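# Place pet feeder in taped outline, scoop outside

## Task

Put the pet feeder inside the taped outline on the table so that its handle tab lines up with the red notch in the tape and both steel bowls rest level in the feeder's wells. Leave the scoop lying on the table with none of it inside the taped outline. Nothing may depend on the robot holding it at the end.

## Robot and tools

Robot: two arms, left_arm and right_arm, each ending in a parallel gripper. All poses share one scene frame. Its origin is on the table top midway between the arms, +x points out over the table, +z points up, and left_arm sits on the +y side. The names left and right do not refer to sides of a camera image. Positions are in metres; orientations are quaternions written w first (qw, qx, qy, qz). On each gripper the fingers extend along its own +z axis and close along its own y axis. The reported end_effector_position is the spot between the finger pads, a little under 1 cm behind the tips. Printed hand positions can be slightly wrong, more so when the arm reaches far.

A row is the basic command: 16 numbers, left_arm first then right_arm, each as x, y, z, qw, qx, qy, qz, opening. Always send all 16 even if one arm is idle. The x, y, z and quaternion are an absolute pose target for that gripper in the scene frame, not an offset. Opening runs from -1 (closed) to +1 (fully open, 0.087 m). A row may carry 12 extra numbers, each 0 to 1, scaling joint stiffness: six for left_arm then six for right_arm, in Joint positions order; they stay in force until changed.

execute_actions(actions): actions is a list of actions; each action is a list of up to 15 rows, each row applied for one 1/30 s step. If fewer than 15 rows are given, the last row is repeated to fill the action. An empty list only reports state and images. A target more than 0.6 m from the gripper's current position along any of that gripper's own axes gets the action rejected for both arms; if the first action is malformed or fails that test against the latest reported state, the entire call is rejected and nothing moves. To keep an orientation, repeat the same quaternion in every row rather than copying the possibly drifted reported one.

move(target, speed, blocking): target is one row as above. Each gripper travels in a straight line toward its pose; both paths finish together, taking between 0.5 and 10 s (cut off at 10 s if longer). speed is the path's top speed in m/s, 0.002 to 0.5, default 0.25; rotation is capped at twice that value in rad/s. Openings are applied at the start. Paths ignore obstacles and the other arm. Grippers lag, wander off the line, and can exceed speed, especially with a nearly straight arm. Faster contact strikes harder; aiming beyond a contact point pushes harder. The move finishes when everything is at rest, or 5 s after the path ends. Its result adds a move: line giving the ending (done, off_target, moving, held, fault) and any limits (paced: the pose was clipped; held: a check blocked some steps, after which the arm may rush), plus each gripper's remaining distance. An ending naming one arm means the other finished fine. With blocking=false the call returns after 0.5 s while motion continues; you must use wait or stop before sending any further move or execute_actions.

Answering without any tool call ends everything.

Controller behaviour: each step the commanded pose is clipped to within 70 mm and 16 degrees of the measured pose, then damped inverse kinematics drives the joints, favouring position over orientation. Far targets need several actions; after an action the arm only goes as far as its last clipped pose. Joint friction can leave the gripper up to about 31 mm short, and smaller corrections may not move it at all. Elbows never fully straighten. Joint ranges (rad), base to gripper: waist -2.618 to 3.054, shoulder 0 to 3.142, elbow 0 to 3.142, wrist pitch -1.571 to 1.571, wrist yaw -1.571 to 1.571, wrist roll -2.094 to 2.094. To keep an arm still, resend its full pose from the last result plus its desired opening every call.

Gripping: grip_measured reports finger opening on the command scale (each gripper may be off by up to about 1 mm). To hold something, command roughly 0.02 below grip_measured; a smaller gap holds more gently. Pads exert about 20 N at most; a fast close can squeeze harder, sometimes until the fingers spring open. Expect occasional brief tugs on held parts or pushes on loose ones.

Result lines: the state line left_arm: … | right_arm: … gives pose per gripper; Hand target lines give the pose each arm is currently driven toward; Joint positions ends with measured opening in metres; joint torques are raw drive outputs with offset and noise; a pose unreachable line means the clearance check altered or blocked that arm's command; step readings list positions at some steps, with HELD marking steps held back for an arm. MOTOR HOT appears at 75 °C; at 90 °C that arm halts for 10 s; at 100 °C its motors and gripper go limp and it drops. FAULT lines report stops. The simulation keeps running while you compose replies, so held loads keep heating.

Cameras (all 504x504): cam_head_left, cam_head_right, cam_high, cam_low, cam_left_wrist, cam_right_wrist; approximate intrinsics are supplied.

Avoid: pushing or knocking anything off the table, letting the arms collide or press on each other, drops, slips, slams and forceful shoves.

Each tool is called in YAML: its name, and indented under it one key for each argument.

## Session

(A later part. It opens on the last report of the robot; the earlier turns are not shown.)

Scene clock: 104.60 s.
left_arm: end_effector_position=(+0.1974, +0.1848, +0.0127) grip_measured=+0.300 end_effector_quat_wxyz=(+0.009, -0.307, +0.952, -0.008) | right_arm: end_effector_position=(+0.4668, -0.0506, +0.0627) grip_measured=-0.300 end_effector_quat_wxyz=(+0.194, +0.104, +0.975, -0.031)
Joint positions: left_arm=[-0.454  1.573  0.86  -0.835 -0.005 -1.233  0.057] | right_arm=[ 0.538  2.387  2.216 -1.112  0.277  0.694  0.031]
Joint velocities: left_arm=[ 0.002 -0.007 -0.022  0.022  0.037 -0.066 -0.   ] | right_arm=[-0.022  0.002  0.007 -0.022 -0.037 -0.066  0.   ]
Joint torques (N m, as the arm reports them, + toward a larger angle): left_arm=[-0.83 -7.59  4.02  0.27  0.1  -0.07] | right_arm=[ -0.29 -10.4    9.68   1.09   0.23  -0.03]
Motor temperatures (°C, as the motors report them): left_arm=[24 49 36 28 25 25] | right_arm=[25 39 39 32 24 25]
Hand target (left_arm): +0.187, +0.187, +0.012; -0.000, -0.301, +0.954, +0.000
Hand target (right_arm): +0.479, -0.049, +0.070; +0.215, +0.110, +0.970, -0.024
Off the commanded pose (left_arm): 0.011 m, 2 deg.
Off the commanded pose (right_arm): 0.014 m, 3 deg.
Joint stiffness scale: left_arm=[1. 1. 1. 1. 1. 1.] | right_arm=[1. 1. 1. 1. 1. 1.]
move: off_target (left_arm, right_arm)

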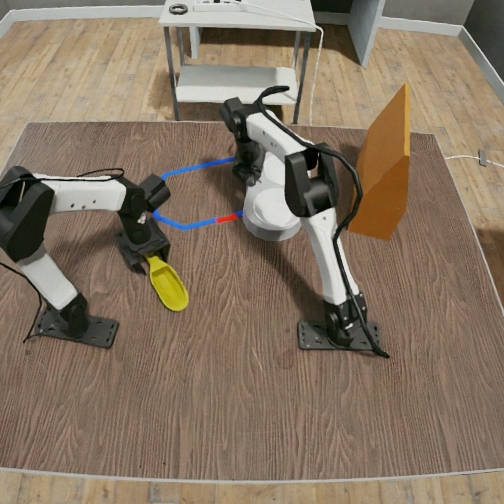

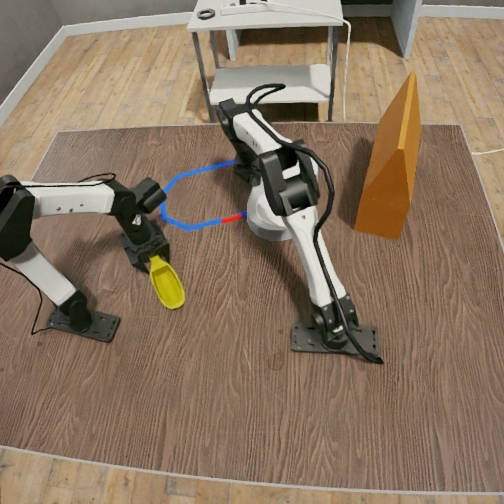

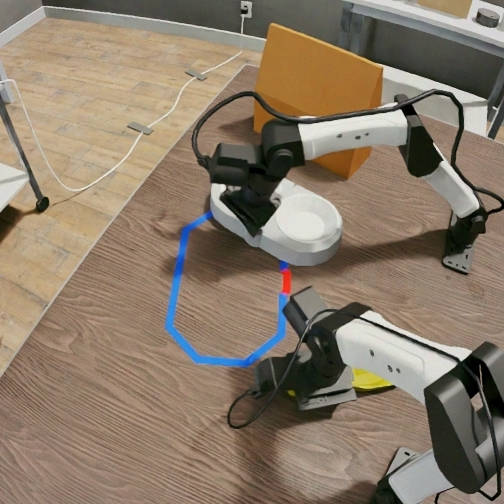

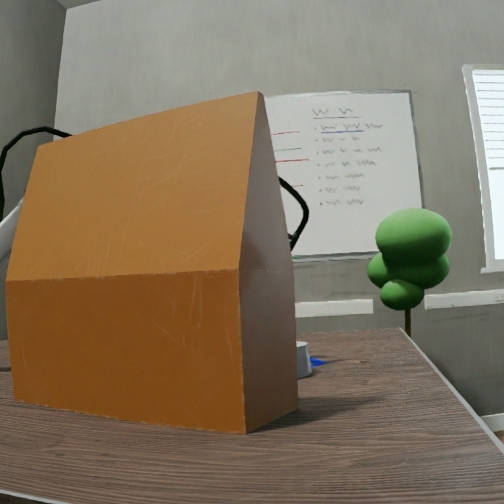

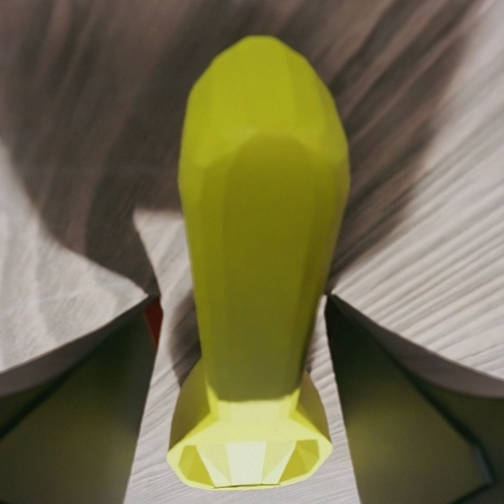

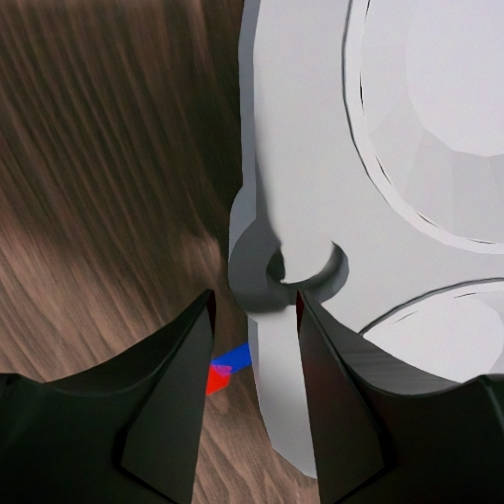

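move:
  target: [0.19,0.2,0.1,0,-0.301,0.954,0,0.3,0.492,-0.053,0.076,0.215,0.11,0.97,-0.024,-0.3]
  speed: 0.1

Scene clock: 111.10 s.
left_arm: end_effector_position=(+0.1869, +0.1993, +0.0902) grip_measured=+0.300 end_effector_quat_wxyz=(-0.006, -0.300, +0.954, +0.010) | right_arm: end_effector_position=(+0.4869, -0.0493, +0.0727) grip_measured=-0.300 end_effector_quat_wxyz=(+0.211, +0.110, +0.971, -0.022)
Joint positions: left_arm=[-0.429  1.46   1.075 -1.208 -0.004 -1.192  0.057] | right_arm=[ 0.522  2.447  2.356 -1.15   0.277  0.684  0.031]
Joint velocities: left_arm=[-0.007  0.027 -0.007  0.007 -0.037  0.081  0.   ] | right_arm=[-0.007  0.002 -0.002 -0.007 -0.051  0.037 -0.001]
Joint torques (N m, as the arm reports them, + toward a larger angle): left_arm=[ 1.16 -7.66  7.36  0.13  0.08  0.01] | right_arm=[ -0.64 -10.65   9.81   0.82   0.15  -0.12]
Motor temperatures (°C, as the motors report them): left_arm=[24 48 36 28 25 25] | right_arm=[25 40 39 32 24 25]
Hand target (left_arm): +0.190, +0.200, +0.100; -0.000, -0.301, +0.954, -0.000
Hand target (right_arm): +0.492, -0.053, +0.076; +0.216, +0.110, +0.970, -0.024
Off the commanded pose (left_arm): 0.010 m, 1 deg.
Off the commanded pose (right_arm): 0.007 m, 1 deg.
Joint stiffness scale: left_arm=[1. 1. 1. 1. 1. 1.] | right_arm=[1. 1. 1. 1. 1. 1.]
move: done

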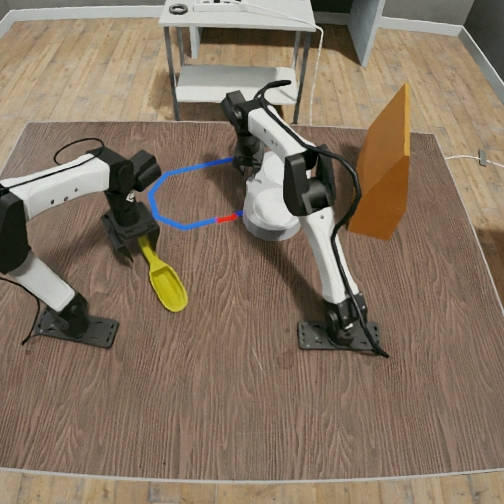

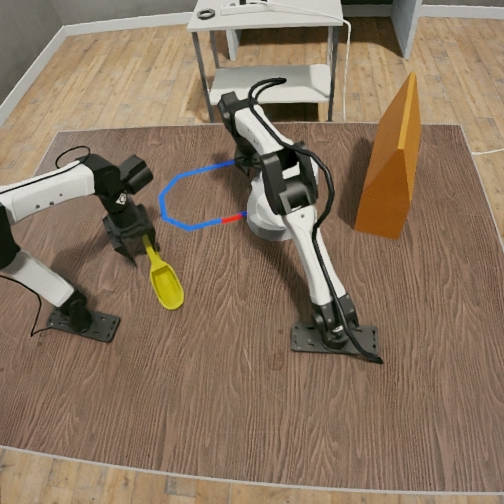

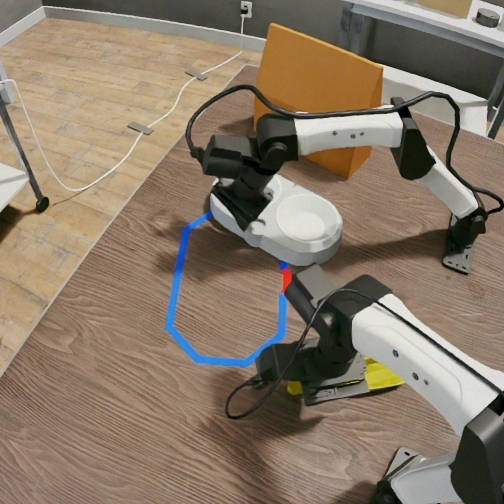

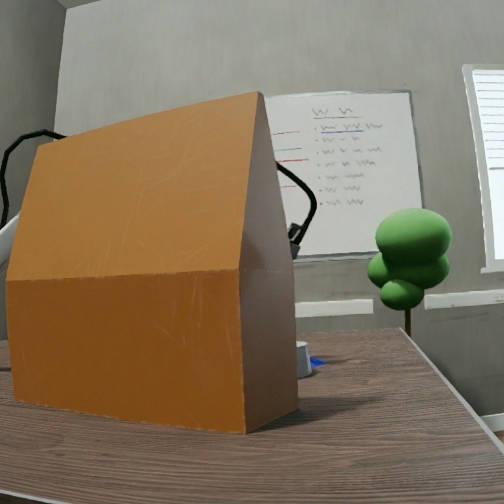

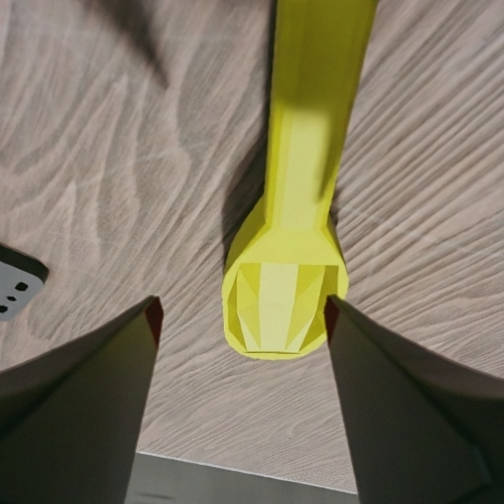

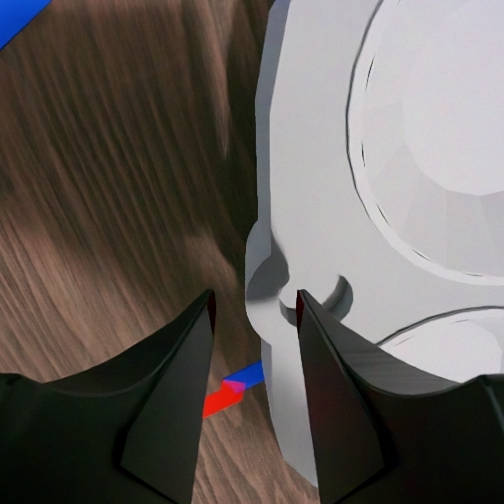

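move:
  target: [0.15,0.3,0.15,0.2,-0.1,0.975,0,0.3,0.486,-0.06,0.05,0.215,0.11,0.97,-0.024,-0.3]
  speed: 0.1

Scene clock: 123.43 s.
left_arm: end_effector_position=(+0.1547, +0.2915, +0.1529) grip_measured=+0.300 end_effector_quat_wxyz=(+0.204, -0.100, +0.974, -0.010) | right_arm: end_effector_position=(+0.4820, -0.0523, +0.0491) grip_measured=-0.300 end_effector_quat_wxyz=(+0.208, +0.107, +0.972, -0.024)
Joint positions: left_arm=[-0.366  0.866  0.97  -1.323 -0.219 -0.686  0.057] | right_arm=[ 0.522  2.408  2.192 -1.032  0.277  0.678  0.031]
Joint velocities: left_arm=[-0.022 -0.012  0.012  0.007  0.007  0.066  0.001] | right_arm=[-0.017 -0.002 -0.002 -0.022  0.066 -0.022 -0.   ]
Joint torques (N m, as the arm reports them, + toward a larger angle): left_arm=[ 1.15 -2.28  4.31  1.   -0.08  0.01] | right_arm=[ -0.81 -11.98   5.14   1.16   0.16  -0.16]
Motor temperatures (°C, as the motors report them): left_arm=[24 45 37 28 25 25] | right_arm=[25 43 40 32 24 25]
Hand target (left_arm): +0.149, +0.299, +0.148; +0.200, -0.099, +0.975, -0.001
Hand target (right_arm): +0.486, -0.060, +0.050; +0.215, +0.110, +0.970, -0.024
Off the commanded pose (left_arm): 0.010 m, 1 deg.
Off the commanded pose (right_arm): 0.009 m, 1 deg.
Joint stiffness scale: left_arm=[1. 1. 1. 1. 1. 1.] | right_arm=[1. 1. 1. 1. 1. 1.]
move: done

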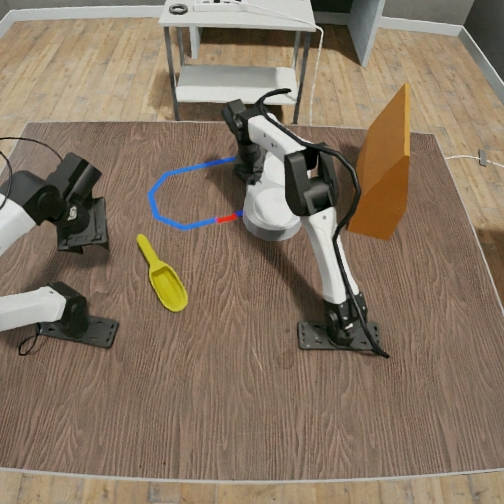

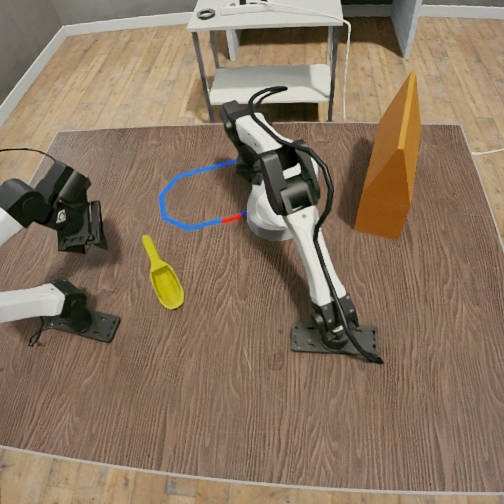

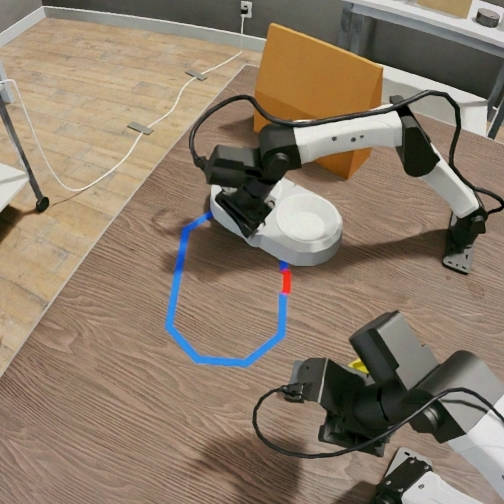

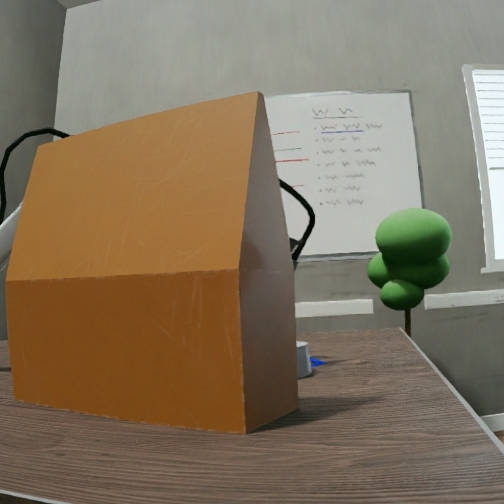

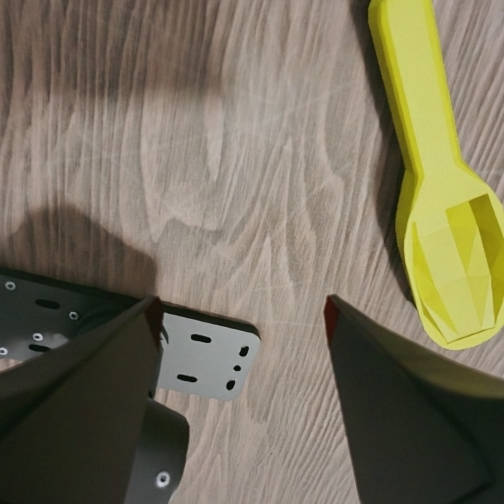

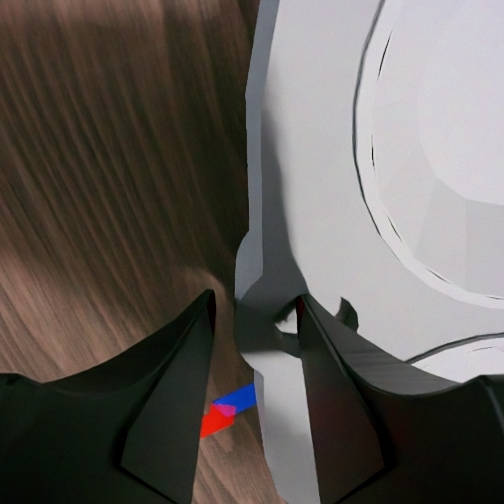

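execute_actions:
  actions:
    - [[0.155,0.29,0.153,0.2,-0.1,0.975,0,0.3,0.472,-0.054,0.046,0.215,0.11,0.97,-0.024,-0.3]]
    - [[0.155,0.29,0.153,0.2,-0.1,0.975,0,0.3,0.470,-0.054,0.038,0.215,0.11,0.97,-0.024,-0.3]]

Scene clock: 135.80 s.
left_arm: end_effector_position=(+0.1549, +0.2907, +0.1531) grip_measured=+0.300 end_effector_quat_wxyz=(+0.208, -0.102, +0.973, -0.009) | right_arm: end_effector_position=(+0.4749, -0.0557, +0.0486) grip_measured=-0.300 end_effector_quat_wxyz=(+0.220, +0.109, +0.969, -0.021)
Joint positions: left_arm=[-0.383  0.866  0.97  -1.323 -0.232 -0.704  0.057] | right_arm=[ 0.526  2.335  2.057 -0.946  0.288  0.682  0.031]
Joint velocities: left_arm=[-0.002 -0.017  0.022  0.007 -0.066  0.037  0.001] | right_arm=[-0.002 -0.002  0.012  0.066 -0.125 -0.022 -0.   ]
Joint torques (N m, as the arm reports them, + toward a larger angle): left_arm=[-0.5   1.86  6.77  1.05 -0.11 -0.15] | right_arm=[  0.52 -10.45   4.53   1.17   0.13   0.05]
Motor temperatures (°C, as the motors report them): left_arm=[24 42 36 28 25 25] | right_arm=[25 47 38 32 24 25]
Hand target (left_arm): +0.155, +0.290, +0.153; +0.200, -0.100, +0.975, -0.000
Hand target (right_arm): +0.470, -0.054, +0.038; +0.215, +0.110, +0.970, -0.024
Off the commanded pose (left_arm): 0.001 m, 1 deg.
Off the commanded pose (right_arm): 0.012 m, 1 deg.
Joint stiffness scale: left_arm=[1. 1. 1. 1. 1. 1.] | right_arm=[1. 1. 1. 1. 1. 1.]
Step readings (end_effector_position; steps 1 to 15: 1st action; 16 to 30: 2nd action):
0: left_arm (+0.1546, +0.2917, +0.1529) | right_arm (+0.4820, -0.0523, +0.0491)
1: left_arm (+0.1547, +0.2917, +0.1529) | right_arm (+0.4811, -0.0526, +0.0484)
2: left_arm (+0.1546, +0.2911, +0.1530) | right_arm (+0.4801, -0.0530, +0.0492)
4: left_arm (+0.1544, +0.2904, +0.1530) | right_arm (+0.4749, -0.0556, +0.0487)
8: left_arm (+0.1546, +0.2905, +0.1531) | right_arm (+0.4750, -0.0557, +0.0488)
15: left_arm (+0.1548, +0.2907, +0.1531) | right_arm (+0.4751, -0.0557, +0.0488)
16: left_arm (+0.1548, +0.2907, +0.1531) | right_arm (+0.4748, -0.0557, +0.0482)
17: left_arm (+0.1549, +0.2907, +0.1531) | right_arm (+0.4748, -0.0557, +0.0487)
19: left_arm (+0.1549, +0.2907, +0.1531) | right_arm (+0.4748, -0.0558, +0.0484)
23: left_arm (+0.1549, +0.2907, +0.1531) | right_arm (+0.4748, -0.0555, +0.0487)
30: end_effector_position above

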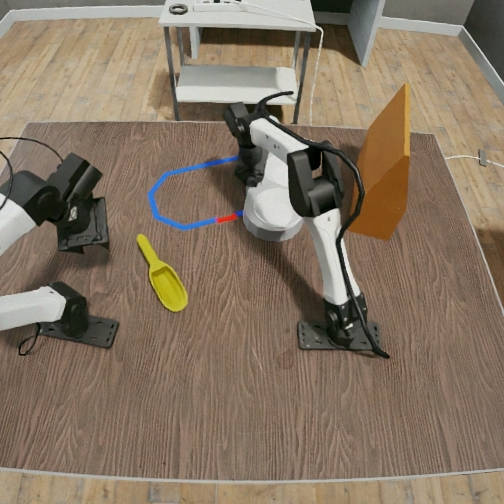

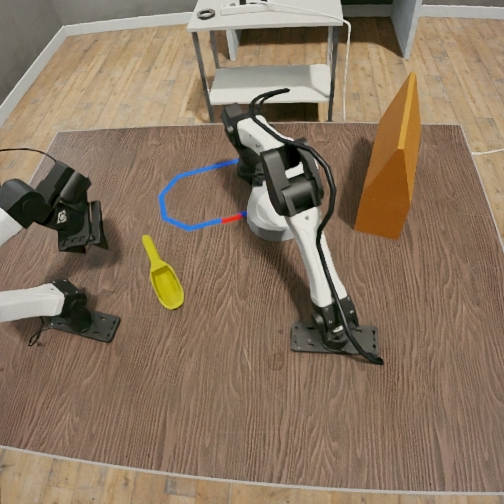

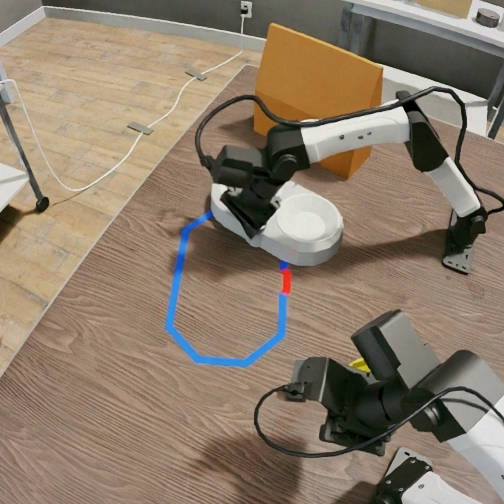

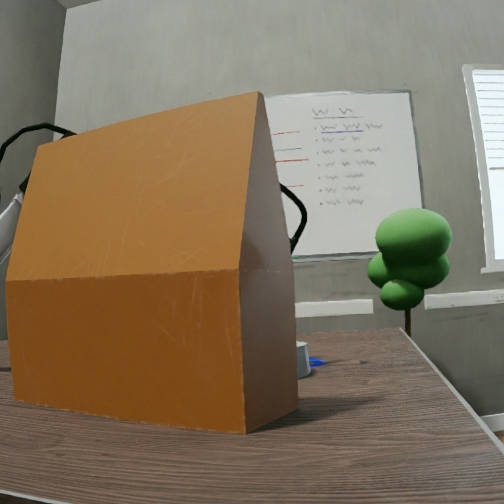

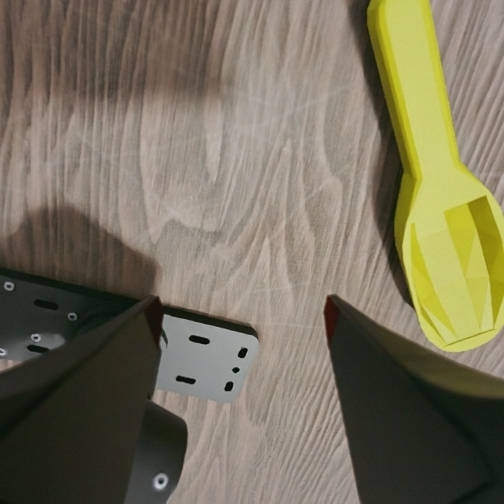

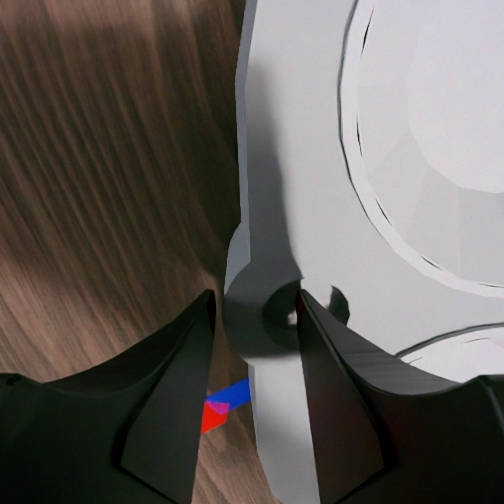

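execute_actions:
  actions:
    - [[0.155,0.29,0.153,0.2,-0.1,0.975,0,0.3,0.474,-0.055,0.04,0.215,0.11,0.97,-0.024,-0.55]]
    - [[0.155,0.29,0.153,0.2,-0.1,0.975,0,0.3,0.474,-0.055,0.04,0.215,0.11,0.97,-0.024,-0.71]]

move:
  target: [0.155,0.29,0.153,0.2,-0.1,0.975,0,0.3,0.44,0.057,0.045,0.213,-0.17,0.961,0.038,-0.71]
  speed: 0.1

Scene clock: 148.70 s.
left_arm: end_effector_position=(+0.1549, +0.2906, +0.1531) grip_measured=+0.300 end_effector_quat_wxyz=(+0.208, -0.102, +0.973, -0.009) | right_arm: end_effector_position=(+0.4761, -0.0544, +0.0490) grip_measured=-0.653 end_effector_quat_wxyz=(+0.223, +0.109, +0.969, -0.019)
Joint positions: left_arm=[-0.383  0.866  0.97  -1.323 -0.232 -0.704  0.057] | right_arm=[ 0.527  2.335  2.057 -0.94   0.288  0.683  0.015]
Joint velocities: left_arm=[ 0.007  0.007  0.012  0.037 -0.022 -0.007 -0.001] | right_arm=[-0.017 -0.002  0.012  0.022 -0.051  0.007  0.001]
Joint torques (N m, as the arm reports them, + toward a larger angle): left_arm=[-0.4   1.84  6.89  1.02 -0.08 -0.17] | right_arm=[-0.09 -9.53  6.68  0.94  0.05 -0.06]
Motor temperatures (°C, as the motors report them): left_arm=[24 40 38 28 25 25] | right_arm=[25 47 37 32 24 25]
Hand target (left_arm): +0.155, +0.290, +0.153; +0.200, -0.100, +0.975, -0.000
Hand target (right_arm): +0.474, -0.055, +0.040; +0.215, +0.110, +0.970, -0.024
Off the commanded pose (left_arm): 0.001 m, 1 deg.
Off the commanded pose (right_arm): 0.009 m, 1 deg.
Joint stiffness scale: left_arm=[1. 1. 1. 1. 1. 1.] | right_arm=[1. 1. 1. 1. 1. 1.]
Step readings (end_effector_position; steps 1 to 15: 1st action; 16 to 30: 2nd action):
0: left_arm (+0.1549, +0.2907, +0.1531) | right_arm (+0.4749, -0.0557, +0.0486)
1: left_arm (+0.1549, +0.2906, +0.1531) | right_arm (+0.4749, -0.0562, +0.0486)
2: left_arm (+0.1549, +0.2906, +0.1531) | right_arm (+0.4756, -0.0555, +0.0488)
4: left_arm (+0.1549, +0.2906, +0.1531) | right_arm (+0.4757, -0.0548, +0.0489)
8: left_arm (+0.1549, +0.2906, +0.1531) | right_arm (+0.4757, -0.0547, +0.0489)
15: left_arm (+0.1549, +0.2906, +0.1531) | right_arm (+0.4757, -0.0547, +0.0489)
16: left_arm (+0.1549, +0.2906, +0.1531) | right_arm (+0.4760, -0.0542, +0.0490)
17: left_arm (+0.1549, +0.2906, +0.1531) | right_arm (+0.4761, -0.0544, +0.0490)
19: left_arm (+0.1549, +0.2906, +0.1531) | right_arm (+0.4761, -0.0544, +0.0490)
23: left_arm (+0.1549, +0.2906, +0.1531) | right_arm (+0.4761, -0.0544, +0.0490)
30: end_effector_position above

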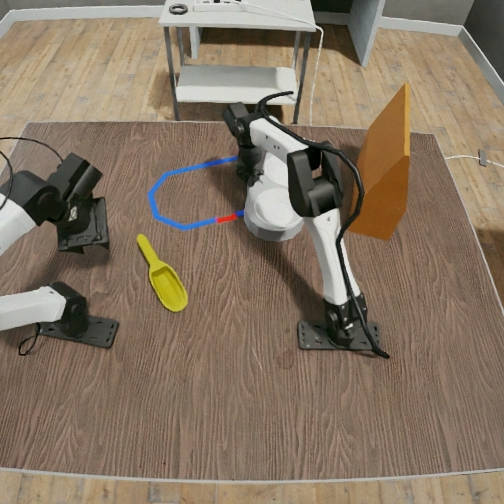

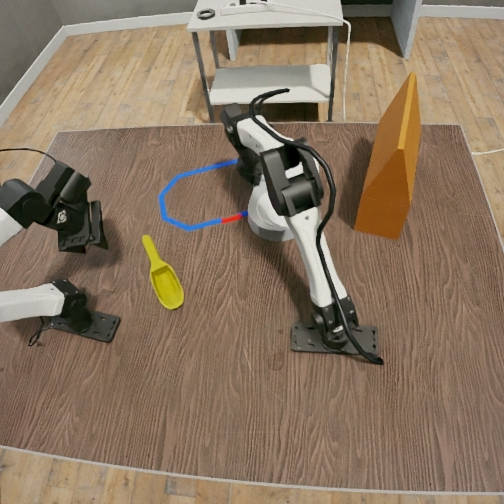

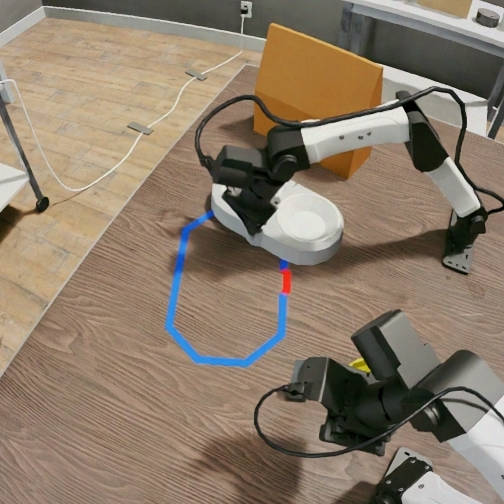

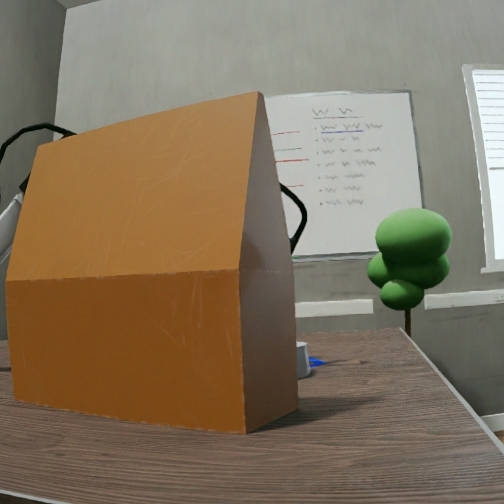

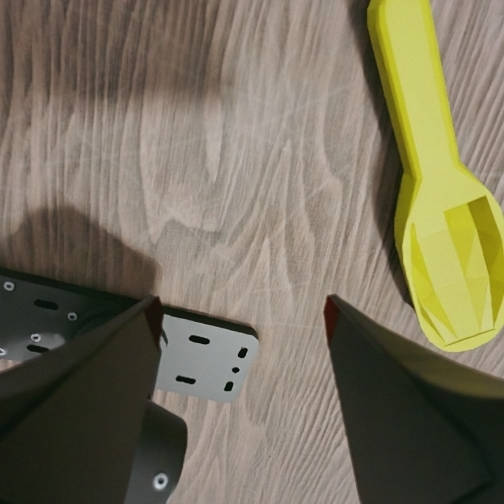

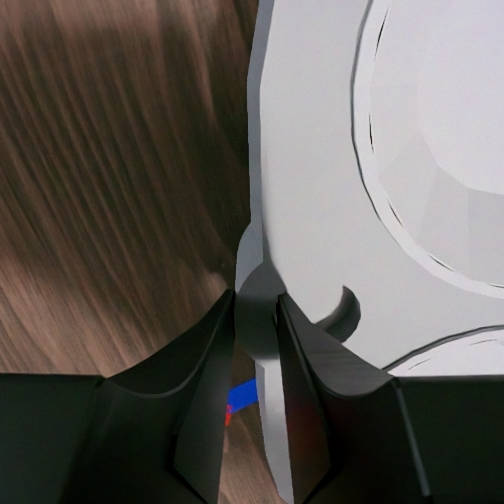

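Scene clock: 151.93 s.
left_arm: end_effector_position=(+0.1549, +0.2906, +0.1531) grip_measured=+0.300 end_effector_quat_wxyz=(+0.208, -0.102, +0.973, -0.009) | right_arm: end_effector_position=(+0.4419, +0.0473, +0.0498) grip_measured=-0.653 end_effector_quat_wxyz=(+0.220, -0.152, +0.963, +0.030)
Joint positions: left_arm=[-0.383  0.866  0.97  -1.323 -0.232 -0.704  0.057] | right_arm=[ 0.708  2.425  2.212 -0.94   0.169  0.341  0.015]
Joint velocities: left_arm=[-0.002 -0.007 -0.002 -0.007 -0.022  0.022  0.001] | right_arm=[-0.002  0.002 -0.002 -0.095  0.037  0.051 -0.   ]
Joint torques (N m, as the arm reports them, + toward a larger angle): left_arm=[-0.47  1.79  6.73  1.01 -0.09 -0.16] | right_arm=[ 0.77 -9.79  9.58  1.02 -0.28 -0.23]
Motor temperatures (°C, as the motors report them): left_arm=[24 39 38 28 25 25] | right_arm=[25 47 37 32 24 25]
Hand target (left_arm): +0.155, +0.290, +0.153; +0.200, -0.100, +0.975, -0.000
Hand target (right_arm): +0.437, +0.057, +0.045; +0.211, -0.170, +0.962, +0.040
Off the commanded pose (left_arm): 0.001 m, 1 deg.
Off the commanded pose (right_arm): 0.011 m, 2 deg.
Joint stiffness scale: left_arm=[1. 1. 1. 1. 1. 1.] | right_arm=[1. 1. 1. 1. 1. 1.]
move: off_target (right_arm)

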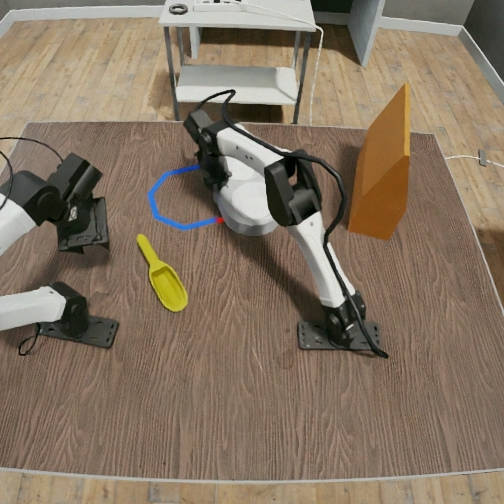

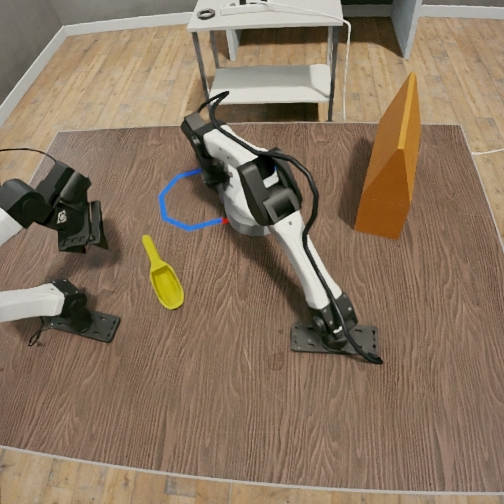

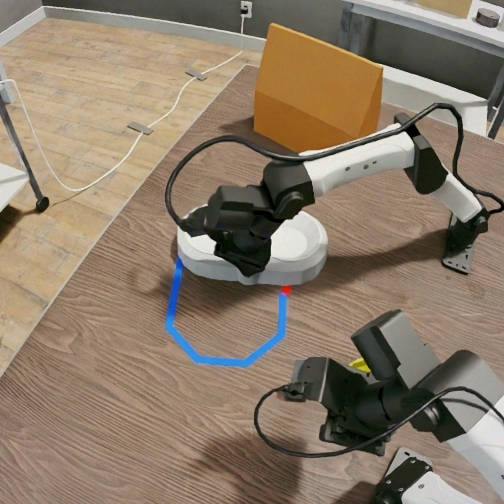

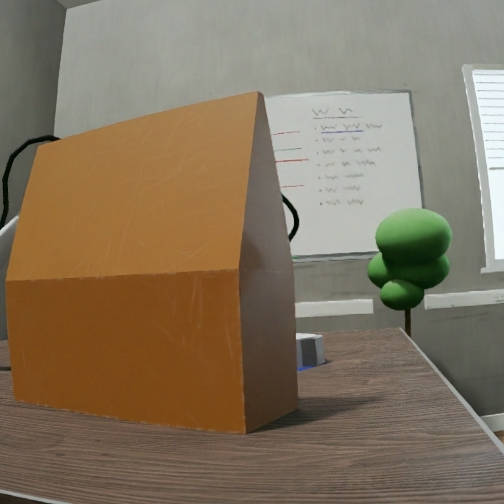

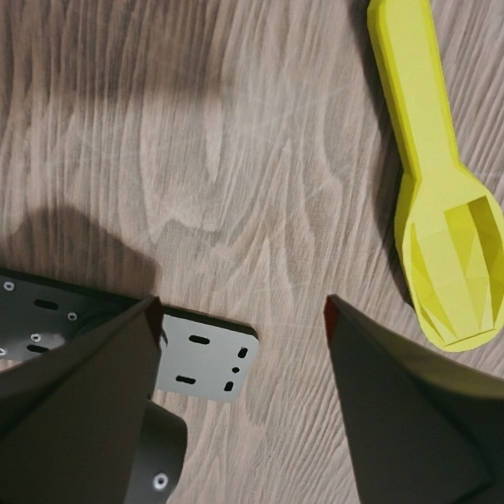

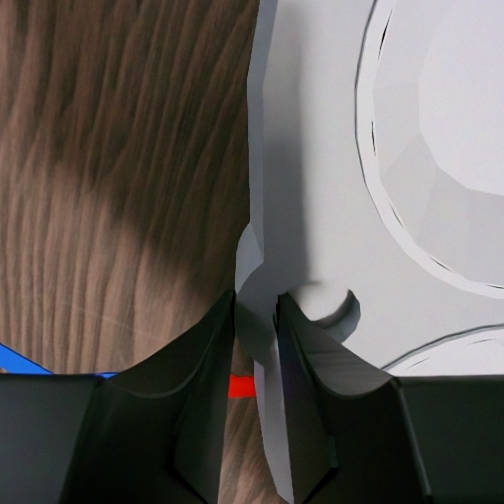

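move:
  target: [0.155,0.29,0.153,0.2,-0.1,0.975,0,0.3,0.39,0.085,0.045,0.182,-0.524,0.823,0.116,-0.69]
  speed: 0.13

move:
  target: [0.155,0.29,0.153,0.2,-0.1,0.975,0,0.3,0.396,0.015,0.045,0.119,-0.814,0.539,0.18,-0.69]
  speed: 0.13

Scene clock: 169.30 s.
left_arm: end_effector_position=(+0.1549, +0.2906, +0.1531) grip_measured=+0.300 end_effector_quat_wxyz=(+0.208, -0.102, +0.973, -0.009) | right_arm: end_effector_position=(+0.4037, +0.0809, +0.0499) grip_measured=-0.653 end_effector_quat_wxyz=(+0.197, -0.507, +0.833, +0.104)
Joint positions: left_arm=[-0.383  0.866  0.97  -1.323 -0.232 -0.704  0.057] | right_arm=[ 0.756  2.365  2.104 -0.877 -0.126 -0.327  0.015]
Joint velocities: left_arm=[ 0.027 -0.002 -0.022 -0.037 -0.051 -0.037 -0.001] | right_arm=[-0.017 -0.012 -0.007 -0.007 -0.037  0.095 -0.   ]
Joint torques (N m, as the arm reports them, + toward a larger angle): left_arm=[-0.51  1.84  6.82  1.01 -0.08 -0.18] | right_arm=[  1.02 -11.27   5.68   1.02  -0.67  -0.3 ]
Motor temperatures (°C, as the motors report them): left_arm=[24 37 39 29 25 25] | right_arm=[25 48 39 32 24 25]
Hand target (left_arm): +0.155, +0.290, +0.153; +0.200, -0.100, +0.975, -0.000
Hand target (right_arm): +0.389, +0.084, +0.045; +0.180, -0.524, +0.824, +0.116
Off the commanded pose (left_arm): 0.001 m, 1 deg.
Off the commanded pose (right_arm): 0.015 m, 3 deg.
Joint stiffness scale: left_arm=[1. 1. 1. 1. 1. 1.] | right_arm=[1. 1. 1. 1. 1. 1.]
move: off_target (right_arm)

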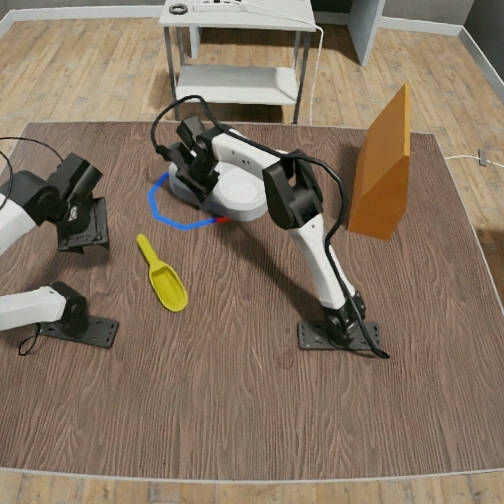

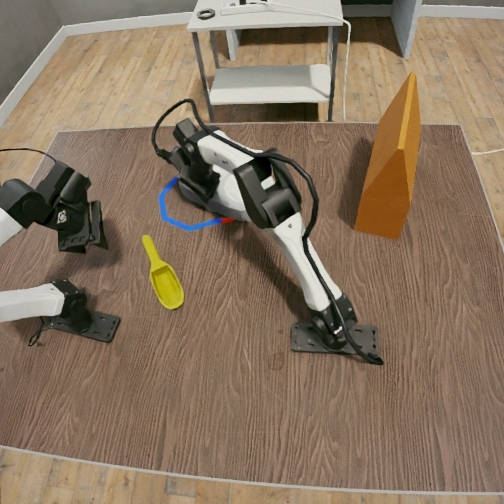

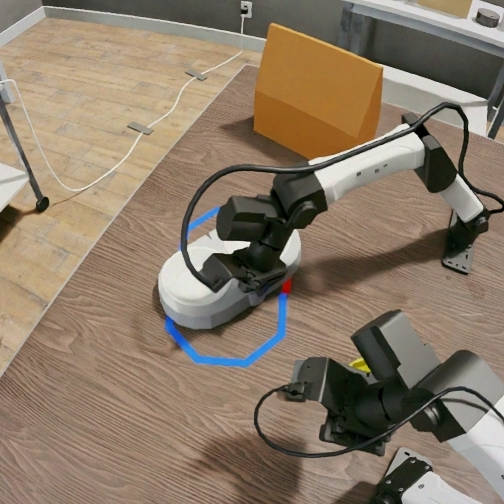

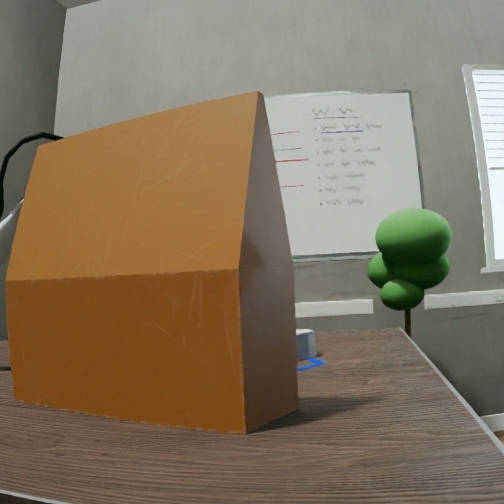

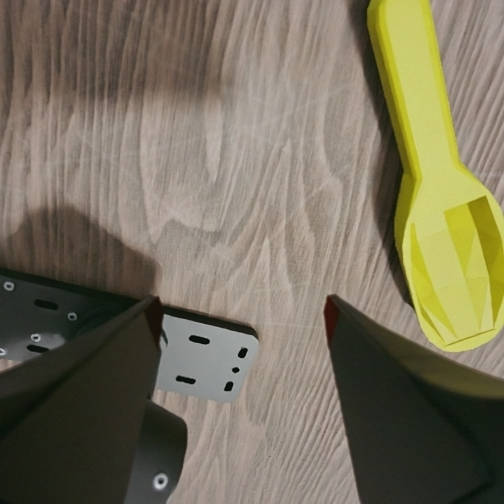

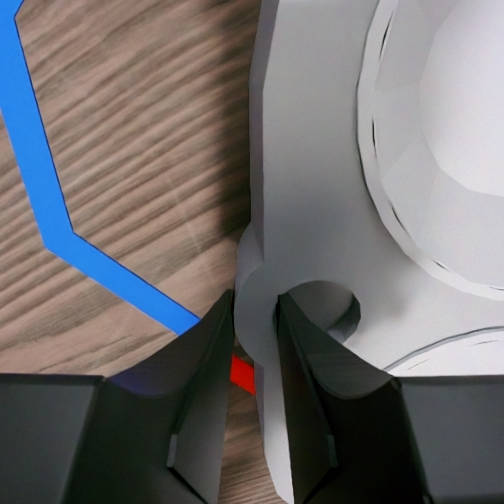

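Scene clock: 173.17 s.
left_arm: end_effector_position=(+0.1549, +0.2906, +0.1531) grip_measured=+0.300 end_effector_quat_wxyz=(+0.208, -0.102, +0.973, -0.009) | right_arm: end_effector_position=(+0.4027, +0.0165, +0.0480) grip_measured=-0.653 end_effector_quat_wxyz=(-0.131, +0.814, -0.542, -0.163)
Joint positions: left_arm=[-0.383  0.866  0.97  -1.323 -0.232 -0.704  0.057] | right_arm=[ 0.613  2.377  2.147 -1.212 -0.402 -1.344  0.015]
Joint velocities: left_arm=[-0.007 -0.007  0.002  0.022 -0.037 -0.037  0.   ] | right_arm=[-0.002 -0.007 -0.002 -0.037  0.022 -0.037  0.001]
Joint torques (N m, as the arm reports them, + toward a larger angle): left_arm=[-0.59  1.77  6.79  1.03 -0.08 -0.18] | right_arm=[-0.49 -9.2   8.97  0.08 -0.61 -0.2 ]
Motor temperatures (°C, as the motors report them): left_arm=[24 37 39 29 25 25] | right_arm=[25 48 39 32 24 25]
Hand target (left_arm): +0.155, +0.290, +0.153; +0.200, -0.100, +0.975, -0.000
Hand target (right_arm): +0.398, +0.014, +0.044; -0.118, +0.815, -0.540, -0.177
Off the commanded pose (left_arm): 0.001 m, 1 deg.
Off the commanded pose (right_arm): 0.007 m, 2 deg.
Joint stiffness scale: left_arm=[1. 1. 1. 1. 1. 1.] | right_arm=[1. 1. 1. 1. 1. 1.]
move: done

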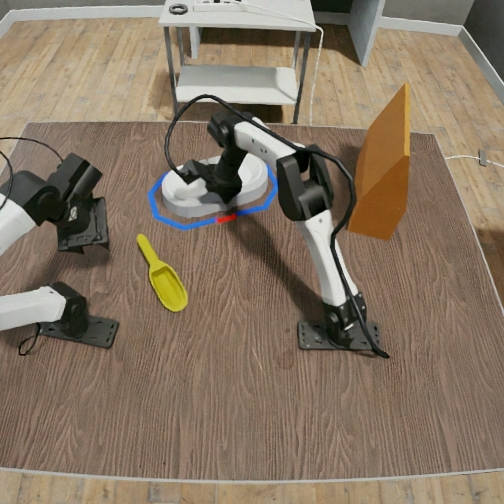

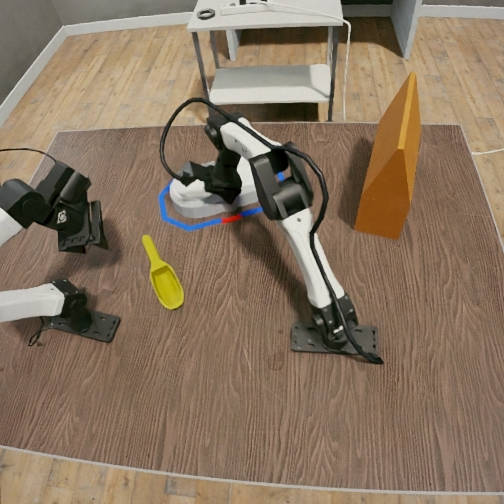

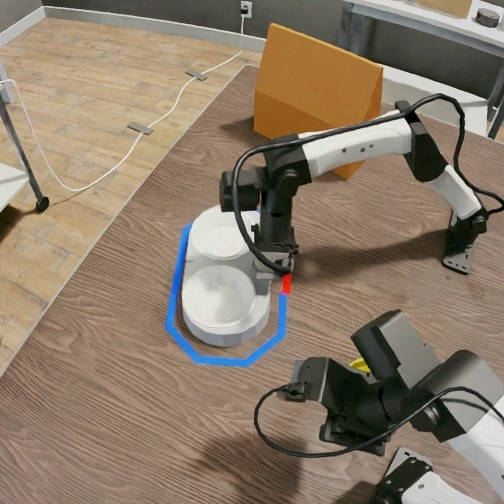

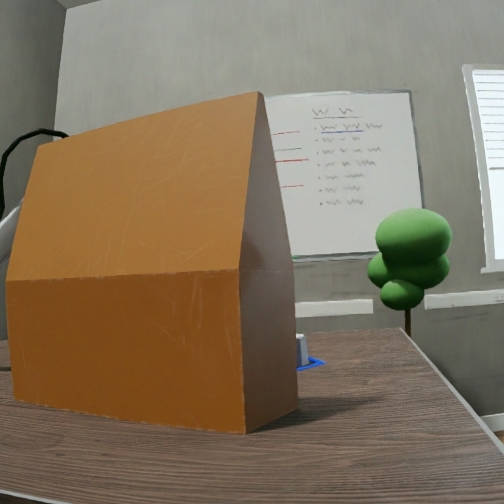

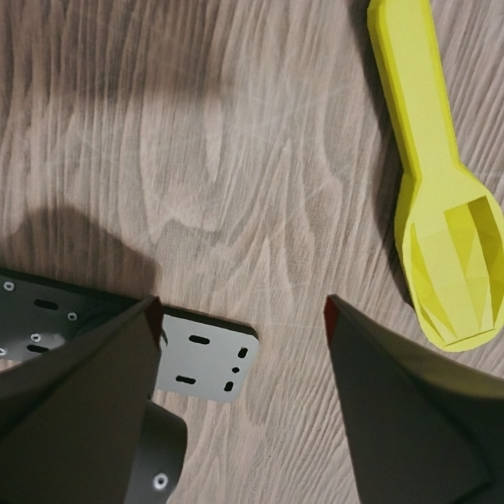

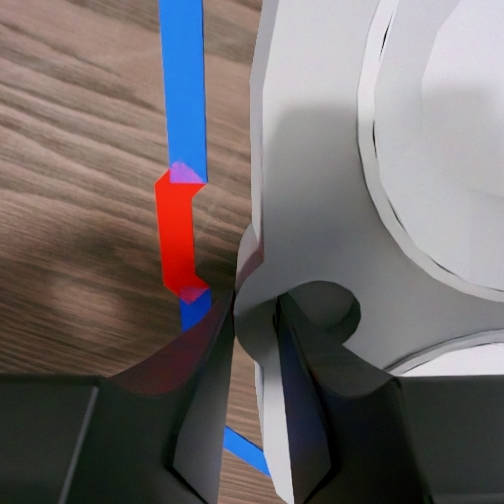

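move:
  target: [0.155,0.29,0.153,0.2,-0.1,0.975,0,0.3,0.388,0.014,0.045,0.119,-0.814,0.539,0.18,-0.69]
  speed: 0.02

Scene clock: 185.70 s.
left_arm: end_effector_position=(+0.1549, +0.2906, +0.1531) grip_measured=+0.300 end_effector_quat_wxyz=(+0.208, -0.102, +0.973, -0.009) | right_arm: end_effector_position=(+0.4018, +0.0163, +0.0477) grip_measured=-0.653 end_effector_quat_wxyz=(-0.133, +0.815, -0.540, -0.163)
Joint positions: left_arm=[-0.383  0.866  0.97  -1.323 -0.232 -0.704  0.057] | right_arm=[ 0.613  2.368  2.129 -1.201 -0.404 -1.347  0.015]
Joint velocities: left_arm=[-0.007 -0.002  0.012  0.037  0.007 -0.051 -0.001] | right_arm=[-0.007 -0.007 -0.002 -0.022 -0.022  0.007 -0.002]
Joint torques (N m, as the arm reports them, + toward a larger angle): left_arm=[-0.58  1.79  6.84  1.03 -0.1  -0.16] | right_arm=[  0.07 -11.11   4.55   0.27  -0.75  -0.08]
Motor temperatures (°C, as the motors report them): left_arm=[24 36 39 29 25 25] | right_arm=[25 47 39 31 24 25]
Hand target (left_arm): +0.155, +0.290, +0.153; +0.200, -0.100, +0.975, -0.000
Hand target (right_arm): +0.388, +0.014, +0.045; -0.118, +0.814, -0.539, -0.180
Off the commanded pose (left_arm): 0.001 m, 1 deg.
Off the commanded pose (right_arm): 0.014 m, 3 deg.
Joint stiffness scale: left_arm=[1. 1. 1. 1. 1. 1.] | right_arm=[1. 1. 1. 1. 1. 1.]
move: off_target (right_arm)

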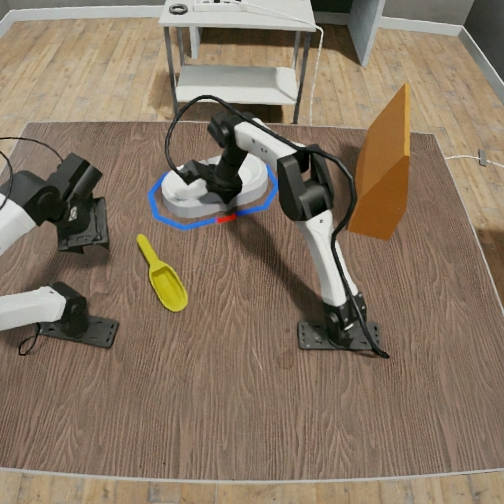

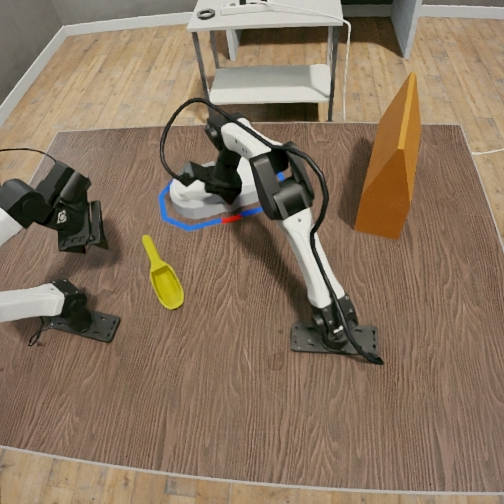

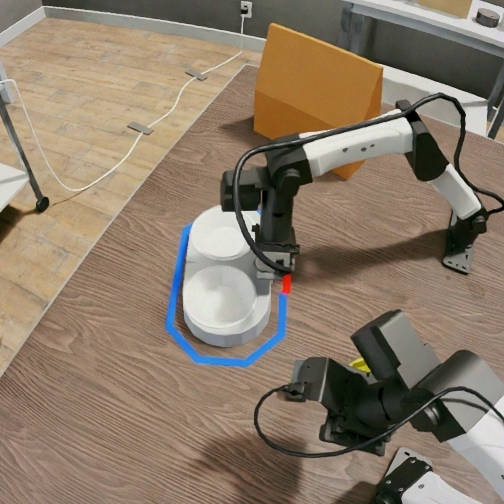

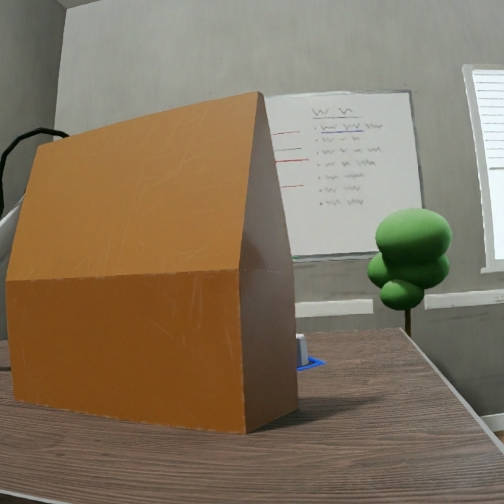

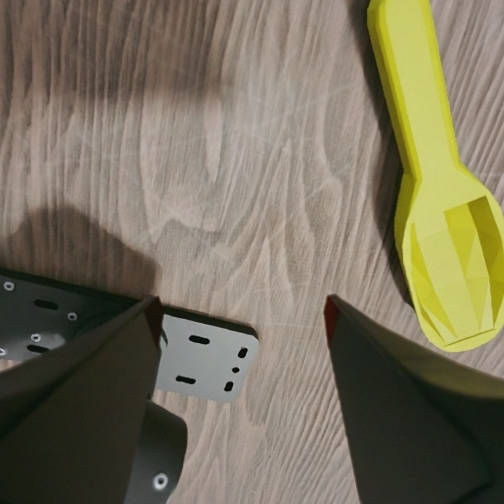

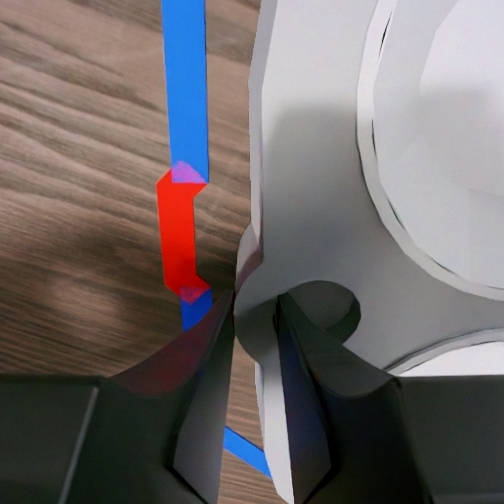

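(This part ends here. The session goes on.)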